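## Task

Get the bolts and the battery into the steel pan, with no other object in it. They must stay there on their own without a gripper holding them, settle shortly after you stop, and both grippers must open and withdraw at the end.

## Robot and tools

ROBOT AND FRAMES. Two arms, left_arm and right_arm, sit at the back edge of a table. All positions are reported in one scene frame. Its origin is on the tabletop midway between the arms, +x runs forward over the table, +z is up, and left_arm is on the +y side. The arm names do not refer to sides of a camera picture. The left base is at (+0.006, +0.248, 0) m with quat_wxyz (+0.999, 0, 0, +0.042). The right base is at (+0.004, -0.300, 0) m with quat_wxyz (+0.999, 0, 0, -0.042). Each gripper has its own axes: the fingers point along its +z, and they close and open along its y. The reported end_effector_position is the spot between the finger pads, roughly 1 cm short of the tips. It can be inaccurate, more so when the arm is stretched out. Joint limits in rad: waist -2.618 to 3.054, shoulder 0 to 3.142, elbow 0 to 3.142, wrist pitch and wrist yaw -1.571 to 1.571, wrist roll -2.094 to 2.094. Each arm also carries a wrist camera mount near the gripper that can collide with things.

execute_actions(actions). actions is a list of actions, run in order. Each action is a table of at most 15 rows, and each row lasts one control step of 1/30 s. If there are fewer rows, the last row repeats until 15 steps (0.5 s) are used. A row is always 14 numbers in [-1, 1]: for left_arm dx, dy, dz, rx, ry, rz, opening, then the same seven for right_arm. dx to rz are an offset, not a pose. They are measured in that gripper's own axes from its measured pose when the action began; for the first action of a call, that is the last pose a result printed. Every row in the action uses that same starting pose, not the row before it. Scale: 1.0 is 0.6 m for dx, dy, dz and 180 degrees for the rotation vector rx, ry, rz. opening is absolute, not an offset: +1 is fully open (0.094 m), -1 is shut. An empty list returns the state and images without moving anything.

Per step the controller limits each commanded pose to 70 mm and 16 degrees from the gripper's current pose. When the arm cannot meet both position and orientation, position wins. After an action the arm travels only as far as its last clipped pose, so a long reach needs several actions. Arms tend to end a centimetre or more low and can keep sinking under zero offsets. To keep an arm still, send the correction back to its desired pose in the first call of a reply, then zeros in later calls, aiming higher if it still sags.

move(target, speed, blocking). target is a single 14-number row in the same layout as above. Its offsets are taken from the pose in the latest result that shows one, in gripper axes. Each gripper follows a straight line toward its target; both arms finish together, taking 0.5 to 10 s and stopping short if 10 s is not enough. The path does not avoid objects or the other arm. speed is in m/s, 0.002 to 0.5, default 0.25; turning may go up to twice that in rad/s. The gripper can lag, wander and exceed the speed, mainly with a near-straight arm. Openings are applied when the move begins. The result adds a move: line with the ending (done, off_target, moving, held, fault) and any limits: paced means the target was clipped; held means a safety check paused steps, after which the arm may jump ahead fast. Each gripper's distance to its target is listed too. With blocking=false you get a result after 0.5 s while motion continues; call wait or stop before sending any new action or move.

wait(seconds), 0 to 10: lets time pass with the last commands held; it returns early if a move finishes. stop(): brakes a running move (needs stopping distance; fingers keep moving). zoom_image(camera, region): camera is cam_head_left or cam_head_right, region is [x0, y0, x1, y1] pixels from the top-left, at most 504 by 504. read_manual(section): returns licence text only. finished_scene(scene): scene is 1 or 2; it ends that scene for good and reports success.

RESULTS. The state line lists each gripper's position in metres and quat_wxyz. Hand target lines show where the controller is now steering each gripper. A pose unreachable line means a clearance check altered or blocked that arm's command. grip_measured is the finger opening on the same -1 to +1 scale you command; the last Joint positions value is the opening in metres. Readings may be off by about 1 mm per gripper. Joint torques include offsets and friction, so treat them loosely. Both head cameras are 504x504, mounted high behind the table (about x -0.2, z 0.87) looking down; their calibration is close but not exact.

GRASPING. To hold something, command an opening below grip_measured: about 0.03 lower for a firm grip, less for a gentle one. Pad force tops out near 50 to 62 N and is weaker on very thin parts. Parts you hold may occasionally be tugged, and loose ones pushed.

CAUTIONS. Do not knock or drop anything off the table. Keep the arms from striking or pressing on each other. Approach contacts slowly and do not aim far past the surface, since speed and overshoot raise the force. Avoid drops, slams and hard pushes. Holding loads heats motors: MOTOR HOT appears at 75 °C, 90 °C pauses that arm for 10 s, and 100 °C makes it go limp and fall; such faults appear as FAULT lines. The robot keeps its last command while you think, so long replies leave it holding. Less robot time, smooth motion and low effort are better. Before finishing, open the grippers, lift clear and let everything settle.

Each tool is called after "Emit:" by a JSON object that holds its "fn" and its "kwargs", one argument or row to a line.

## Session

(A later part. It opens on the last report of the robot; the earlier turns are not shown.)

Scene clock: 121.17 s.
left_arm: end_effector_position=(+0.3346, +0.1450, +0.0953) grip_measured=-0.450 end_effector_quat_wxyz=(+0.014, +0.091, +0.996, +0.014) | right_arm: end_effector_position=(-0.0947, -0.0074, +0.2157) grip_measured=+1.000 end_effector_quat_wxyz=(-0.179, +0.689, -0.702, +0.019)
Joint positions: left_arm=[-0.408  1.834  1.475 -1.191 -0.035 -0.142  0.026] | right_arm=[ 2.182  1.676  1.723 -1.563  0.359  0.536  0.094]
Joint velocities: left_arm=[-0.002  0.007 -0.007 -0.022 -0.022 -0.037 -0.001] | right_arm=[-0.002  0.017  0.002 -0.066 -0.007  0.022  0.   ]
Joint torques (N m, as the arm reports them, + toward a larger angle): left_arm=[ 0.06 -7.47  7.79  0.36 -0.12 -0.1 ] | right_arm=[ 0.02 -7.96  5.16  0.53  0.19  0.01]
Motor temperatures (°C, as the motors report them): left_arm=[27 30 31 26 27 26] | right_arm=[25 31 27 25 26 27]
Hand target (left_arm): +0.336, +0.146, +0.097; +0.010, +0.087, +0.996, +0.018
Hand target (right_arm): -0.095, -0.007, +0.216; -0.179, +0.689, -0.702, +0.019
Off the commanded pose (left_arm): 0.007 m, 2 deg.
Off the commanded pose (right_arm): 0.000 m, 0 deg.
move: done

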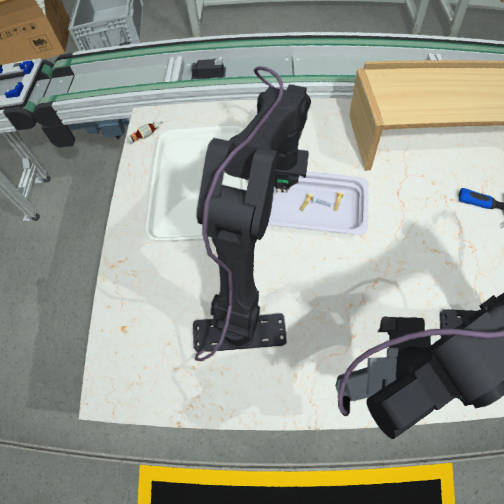

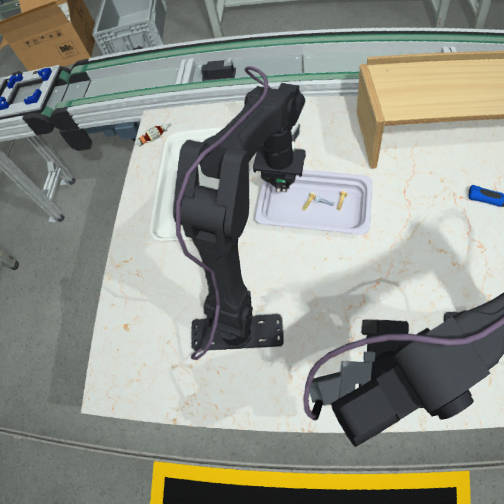

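Emit:
{"fn": "move", "kwargs": {
  "target": [0.01,-0.015,0.132,0,0,0,-0.6,0,0,0,0,0,0,1],
  "speed": 0.1
}}

Emit:
{"fn": "move", "kwargs": {
  "target": [0,0,0,0,0,0,-0.2,0,0,0,0,0,0,1]
}}

Emit:
{"fn": "move", "kwargs": {
  "target": [0,0,-0.14,0,0,0,-0.2,0,0,0,0,0,0,1]
}}

Emit:
{"fn": "move", "kwargs": {
  "target": [0,0.3,0,0,0,0,-0.2,0,0,0,0,0,0,1]
}}

Emit:
{"fn": "zoom_image", "kwargs": {
  "camera": "cam_head_right",
  "region": [240, 130, 390, 280]
}}

Scene clock: 126.97 s.
left_arm: end_effector_position=(+0.3318, +0.1412, +0.0220) grip_measured=-0.450 end_effector_quat_wxyz=(+0.019, +0.089, +0.996, +0.013) | right_arm: end_effector_position=(-0.0947, -0.0074, +0.2157) grip_measured=+1.000 end_effector_quat_wxyz=(-0.179, +0.689, -0.702, +0.019)
Joint positions: left_arm=[-0.421  1.892  1.249 -0.897 -0.035 -0.159  0.026] | right_arm=[ 2.182  1.676  1.723 -1.563  0.359  0.536  0.094]
Joint velocities: left_arm=[-0.007 -0.002 -0.002  0.007 -0.037 -0.066 -0.001] | right_arm=[ 0.012 -0.017 -0.007  0.007 -0.022 -0.007  0.   ]
Joint torques (N m, as the arm reports them, + toward a larger angle): left_arm=[-0.72 -8.04  4.55  0.67 -0.06 -0.1 ] | right_arm=[ 0.02 -7.96  5.14  0.52  0.2   0.01]
Motor temperatures (°C, as the motors report them): left_arm=[27 29 31 26 27 26] | right_arm=[25 31 27 25 26 27]
Hand target (left_arm): +0.328, +0.139, +0.016; +0.014, +0.091, +0.996, +0.014
Hand target (right_arm): -0.095, -0.007, +0.216; -0.179, +0.689, -0.702, +0.019
Off the commanded pose (left_arm): 0.007 m, 1 deg.
Off the commanded pose (right_arm): 0.000 m, 0 deg.
move: done

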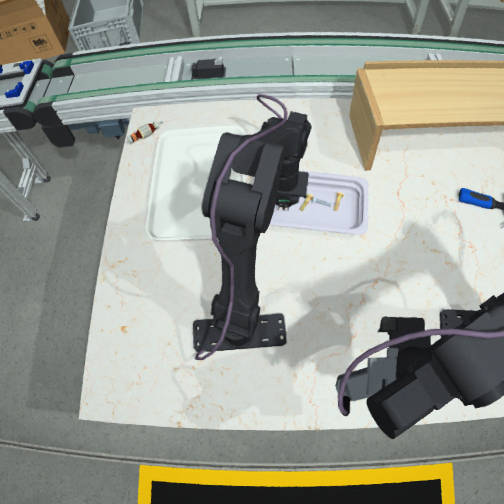

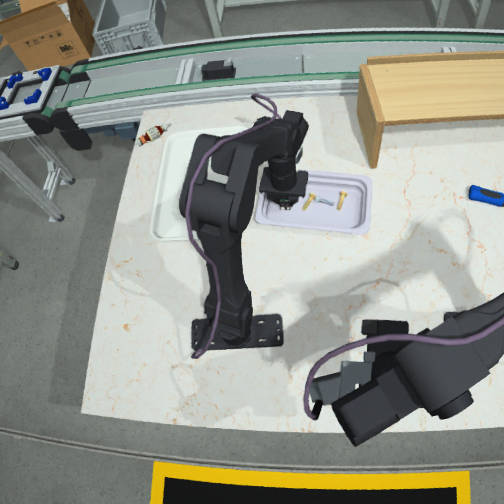

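Scene clock: 127.47 s.
left_arm: end_effector_position=(+0.3318, +0.1413, +0.0220) grip_measured=-0.203 end_effector_quat_wxyz=(+0.019, +0.089, +0.996, +0.013) | right_arm: end_effector_position=(-0.0947, -0.0074, +0.2157) grip_measured=+1.000 end_effector_quat_wxyz=(-0.179, +0.689, -0.702, +0.019)
Joint positions: left_arm=[-0.421  1.892  1.249 -0.897 -0.035 -0.159  0.037] | right_arm=[ 2.182  1.676  1.723 -1.563  0.359  0.536  0.094]
Joint velocities: left_arm=[-0.012 -0.012  0.002 -0.051  0.007 -0.007  0.   ] | right_arm=[ 0.002 -0.017  0.012  0.037 -0.051  0.007  0.   ]
Joint torques (N m, as the arm reports them, + toward a larger angle): left_arm=[ 0.06 -8.78  5.63  0.55 -0.06 -0.04] | right_arm=[ 0.   -7.97  5.18  0.52  0.19  0.01]
Motor temperatures (°C, as the motors report them): left_arm=[27 29 31 26 27 26] | right_arm=[25 31 27 25 26 27]
Hand target (left_arm): +0.332, +0.141, +0.022; +0.019, +0.089, +0.996, +0.013
Hand target (right_arm): -0.095, -0.007, +0.216; -0.179, +0.689, -0.702, +0.019
Off the commanded pose (left_arm): 0.000 m, 0 deg.
Off the commanded pose (right_arm): 0.000 m, 0 deg.
move: done

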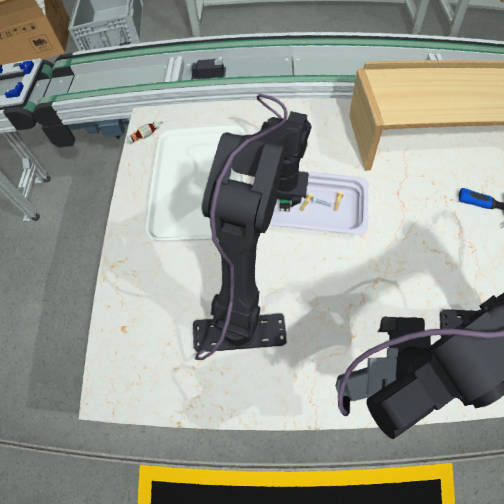

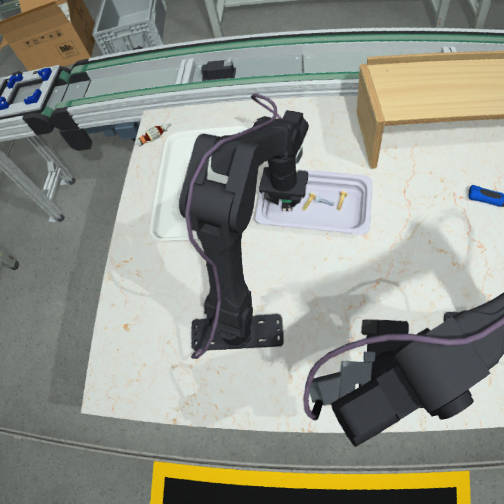

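Scene clock: 128.57 s.
left_arm: end_effector_position=(+0.3317, +0.1413, +0.1034) grip_measured=-0.203 end_effector_quat_wxyz=(+0.023, +0.088, +0.996, +0.012) | right_arm: end_effector_position=(-0.0947, -0.0074, +0.2157) grip_measured=+1.000 end_effector_quat_wxyz=(-0.179, +0.689, -0.702, +0.019)
Joint positions: left_arm=[-0.421  1.808  1.474 -1.198 -0.035 -0.16   0.037] | right_arm=[ 2.182  1.676  1.723 -1.563  0.359  0.536  0.094]
Joint velocities: left_arm=[ 0.002 -0.007  0.022 -0.037 -0.081  0.037  0.001] | right_arm=[-0.012 -0.012 -0.002 -0.007 -0.007 -0.007  0.   ]
Joint torques (N m, as the arm reports them, + toward a larger angle): left_arm=[-0.44 -8.26  7.11  0.4  -0.06 -0.09] | right_arm=[ 0.04 -7.95  5.16  0.52  0.19  0.  ]
Motor temperatures (°C, as the motors report them): left_arm=[27 29 31 26 27 26] | right_arm=[25 31 27 25 26 27]
Hand target (left_arm): +0.330, +0.140, +0.106; +0.019, +0.089, +0.996, +0.013
Hand target (right_arm): -0.095, -0.007, +0.216; -0.179, +0.689, -0.702, +0.019
Off the commanded pose (left_arm): 0.005 m, 0 deg.
Off the commanded pose (right_arm): 0.000 m, 0 deg.
move: done

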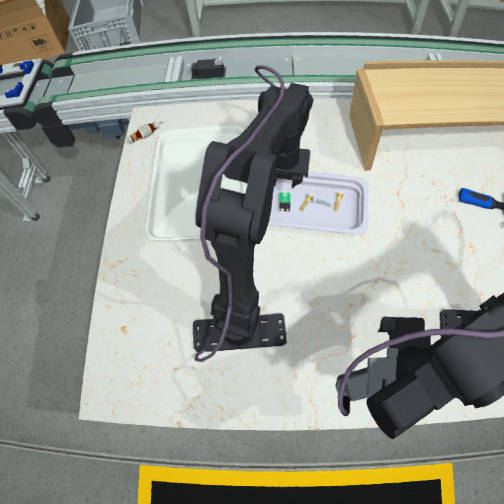

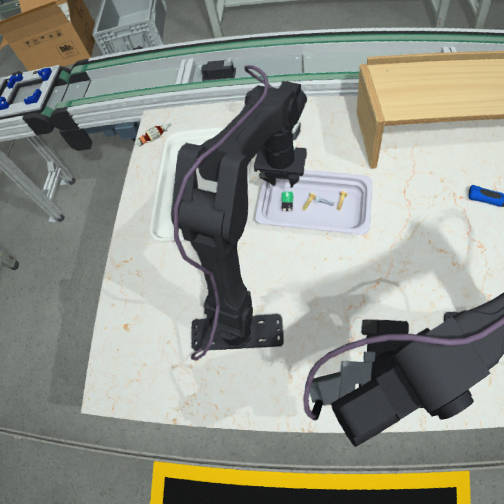

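Scene clock: 129.90 s.
left_arm: end_effector_position=(+0.3591, +0.3254, +0.1070) grip_measured=-0.203 end_effector_quat_wxyz=(+0.026, +0.082, +0.996, +0.023) | right_arm: end_effector_position=(-0.0947, -0.0074, +0.2157) grip_measured=+1.000 end_effector_quat_wxyz=(-0.179, +0.689, -0.702, +0.019)
Joint positions: left_arm=[ 0.116  1.856  1.549 -1.2   -0.029  0.364  0.037] | right_arm=[ 2.182  1.676  1.723 -1.563  0.359  0.536  0.094]
Joint velocities: left_arm=[-0.007  0.027  0.007  0.007 -0.022  0.037 -0.001] | right_arm=[ 0.002 -0.017  0.002 -0.007  0.007 -0.007  0.   ]
Joint torques (N m, as the arm reports them, + toward a larger angle): left_arm=[-0.25 -7.72  7.76  0.42  0.02  0.03] | right_arm=[ 0.02 -7.95  5.14  0.53  0.2   0.01]
Motor temperatures (°C, as the motors report them): left_arm=[27 29 31 26 27 26] | right_arm=[25 31 27 25 26 27]
Hand target (left_arm): +0.360, +0.323, +0.107; +0.021, +0.088, +0.996, +0.017
Hand target (right_arm): -0.095, -0.007, +0.216; -0.179, +0.689, -0.702, +0.019
Off the commanded pose (left_arm): 0.008 m, 1 deg.
Off the commanded pose (right_arm): 0.000 m, 0 deg.
move: done

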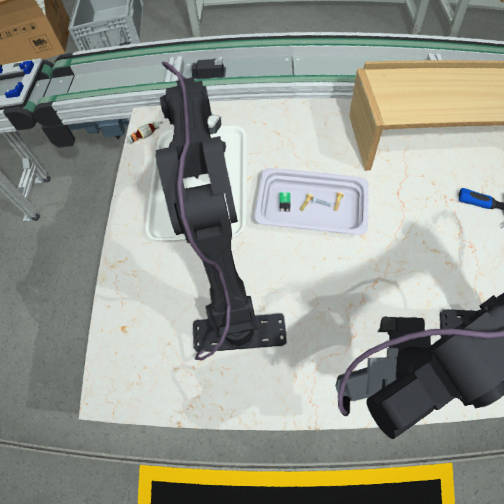

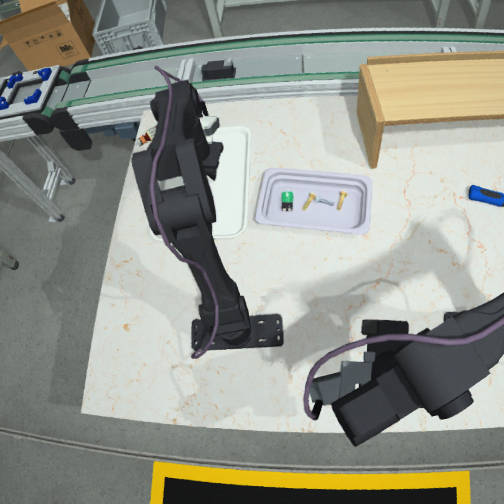

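Region (240, 130, 390, 280) of cam_head_right's 504x504 image, scaled by 3.360, with more detail than that image has.

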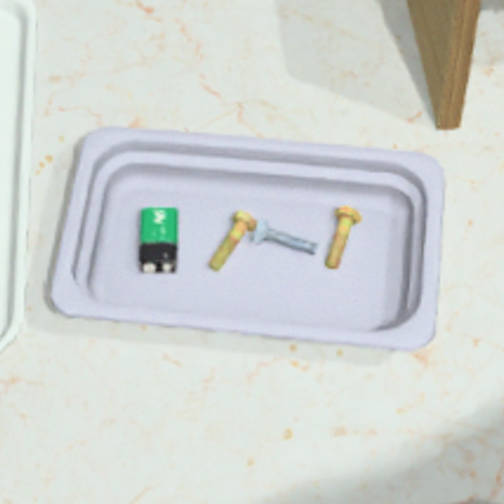

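Check the item at the right image edge.

Emit:
{"fn": "zoom_image", "kwargs": {
  "camera": "cam_head_left",
  "region": [424, 170, 504, 250]
}}

Region (424, 170, 504, 250) of cam_head_left's 504x504 image, scaled by 6.300, with more detail than that image has.

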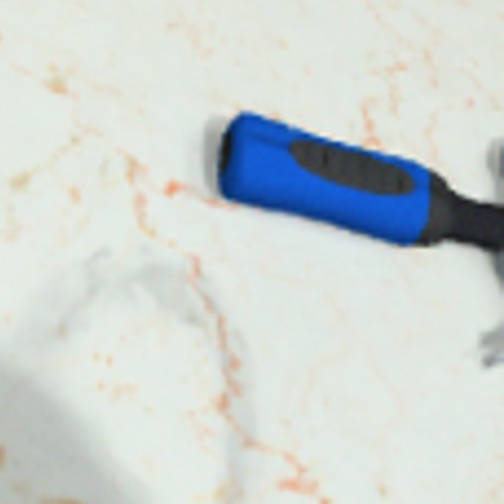

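A hammer.

Emit:
{"fn": "finished_scene", "kwargs": {
  "scene": 1
}}

The scene is finished: the task was done.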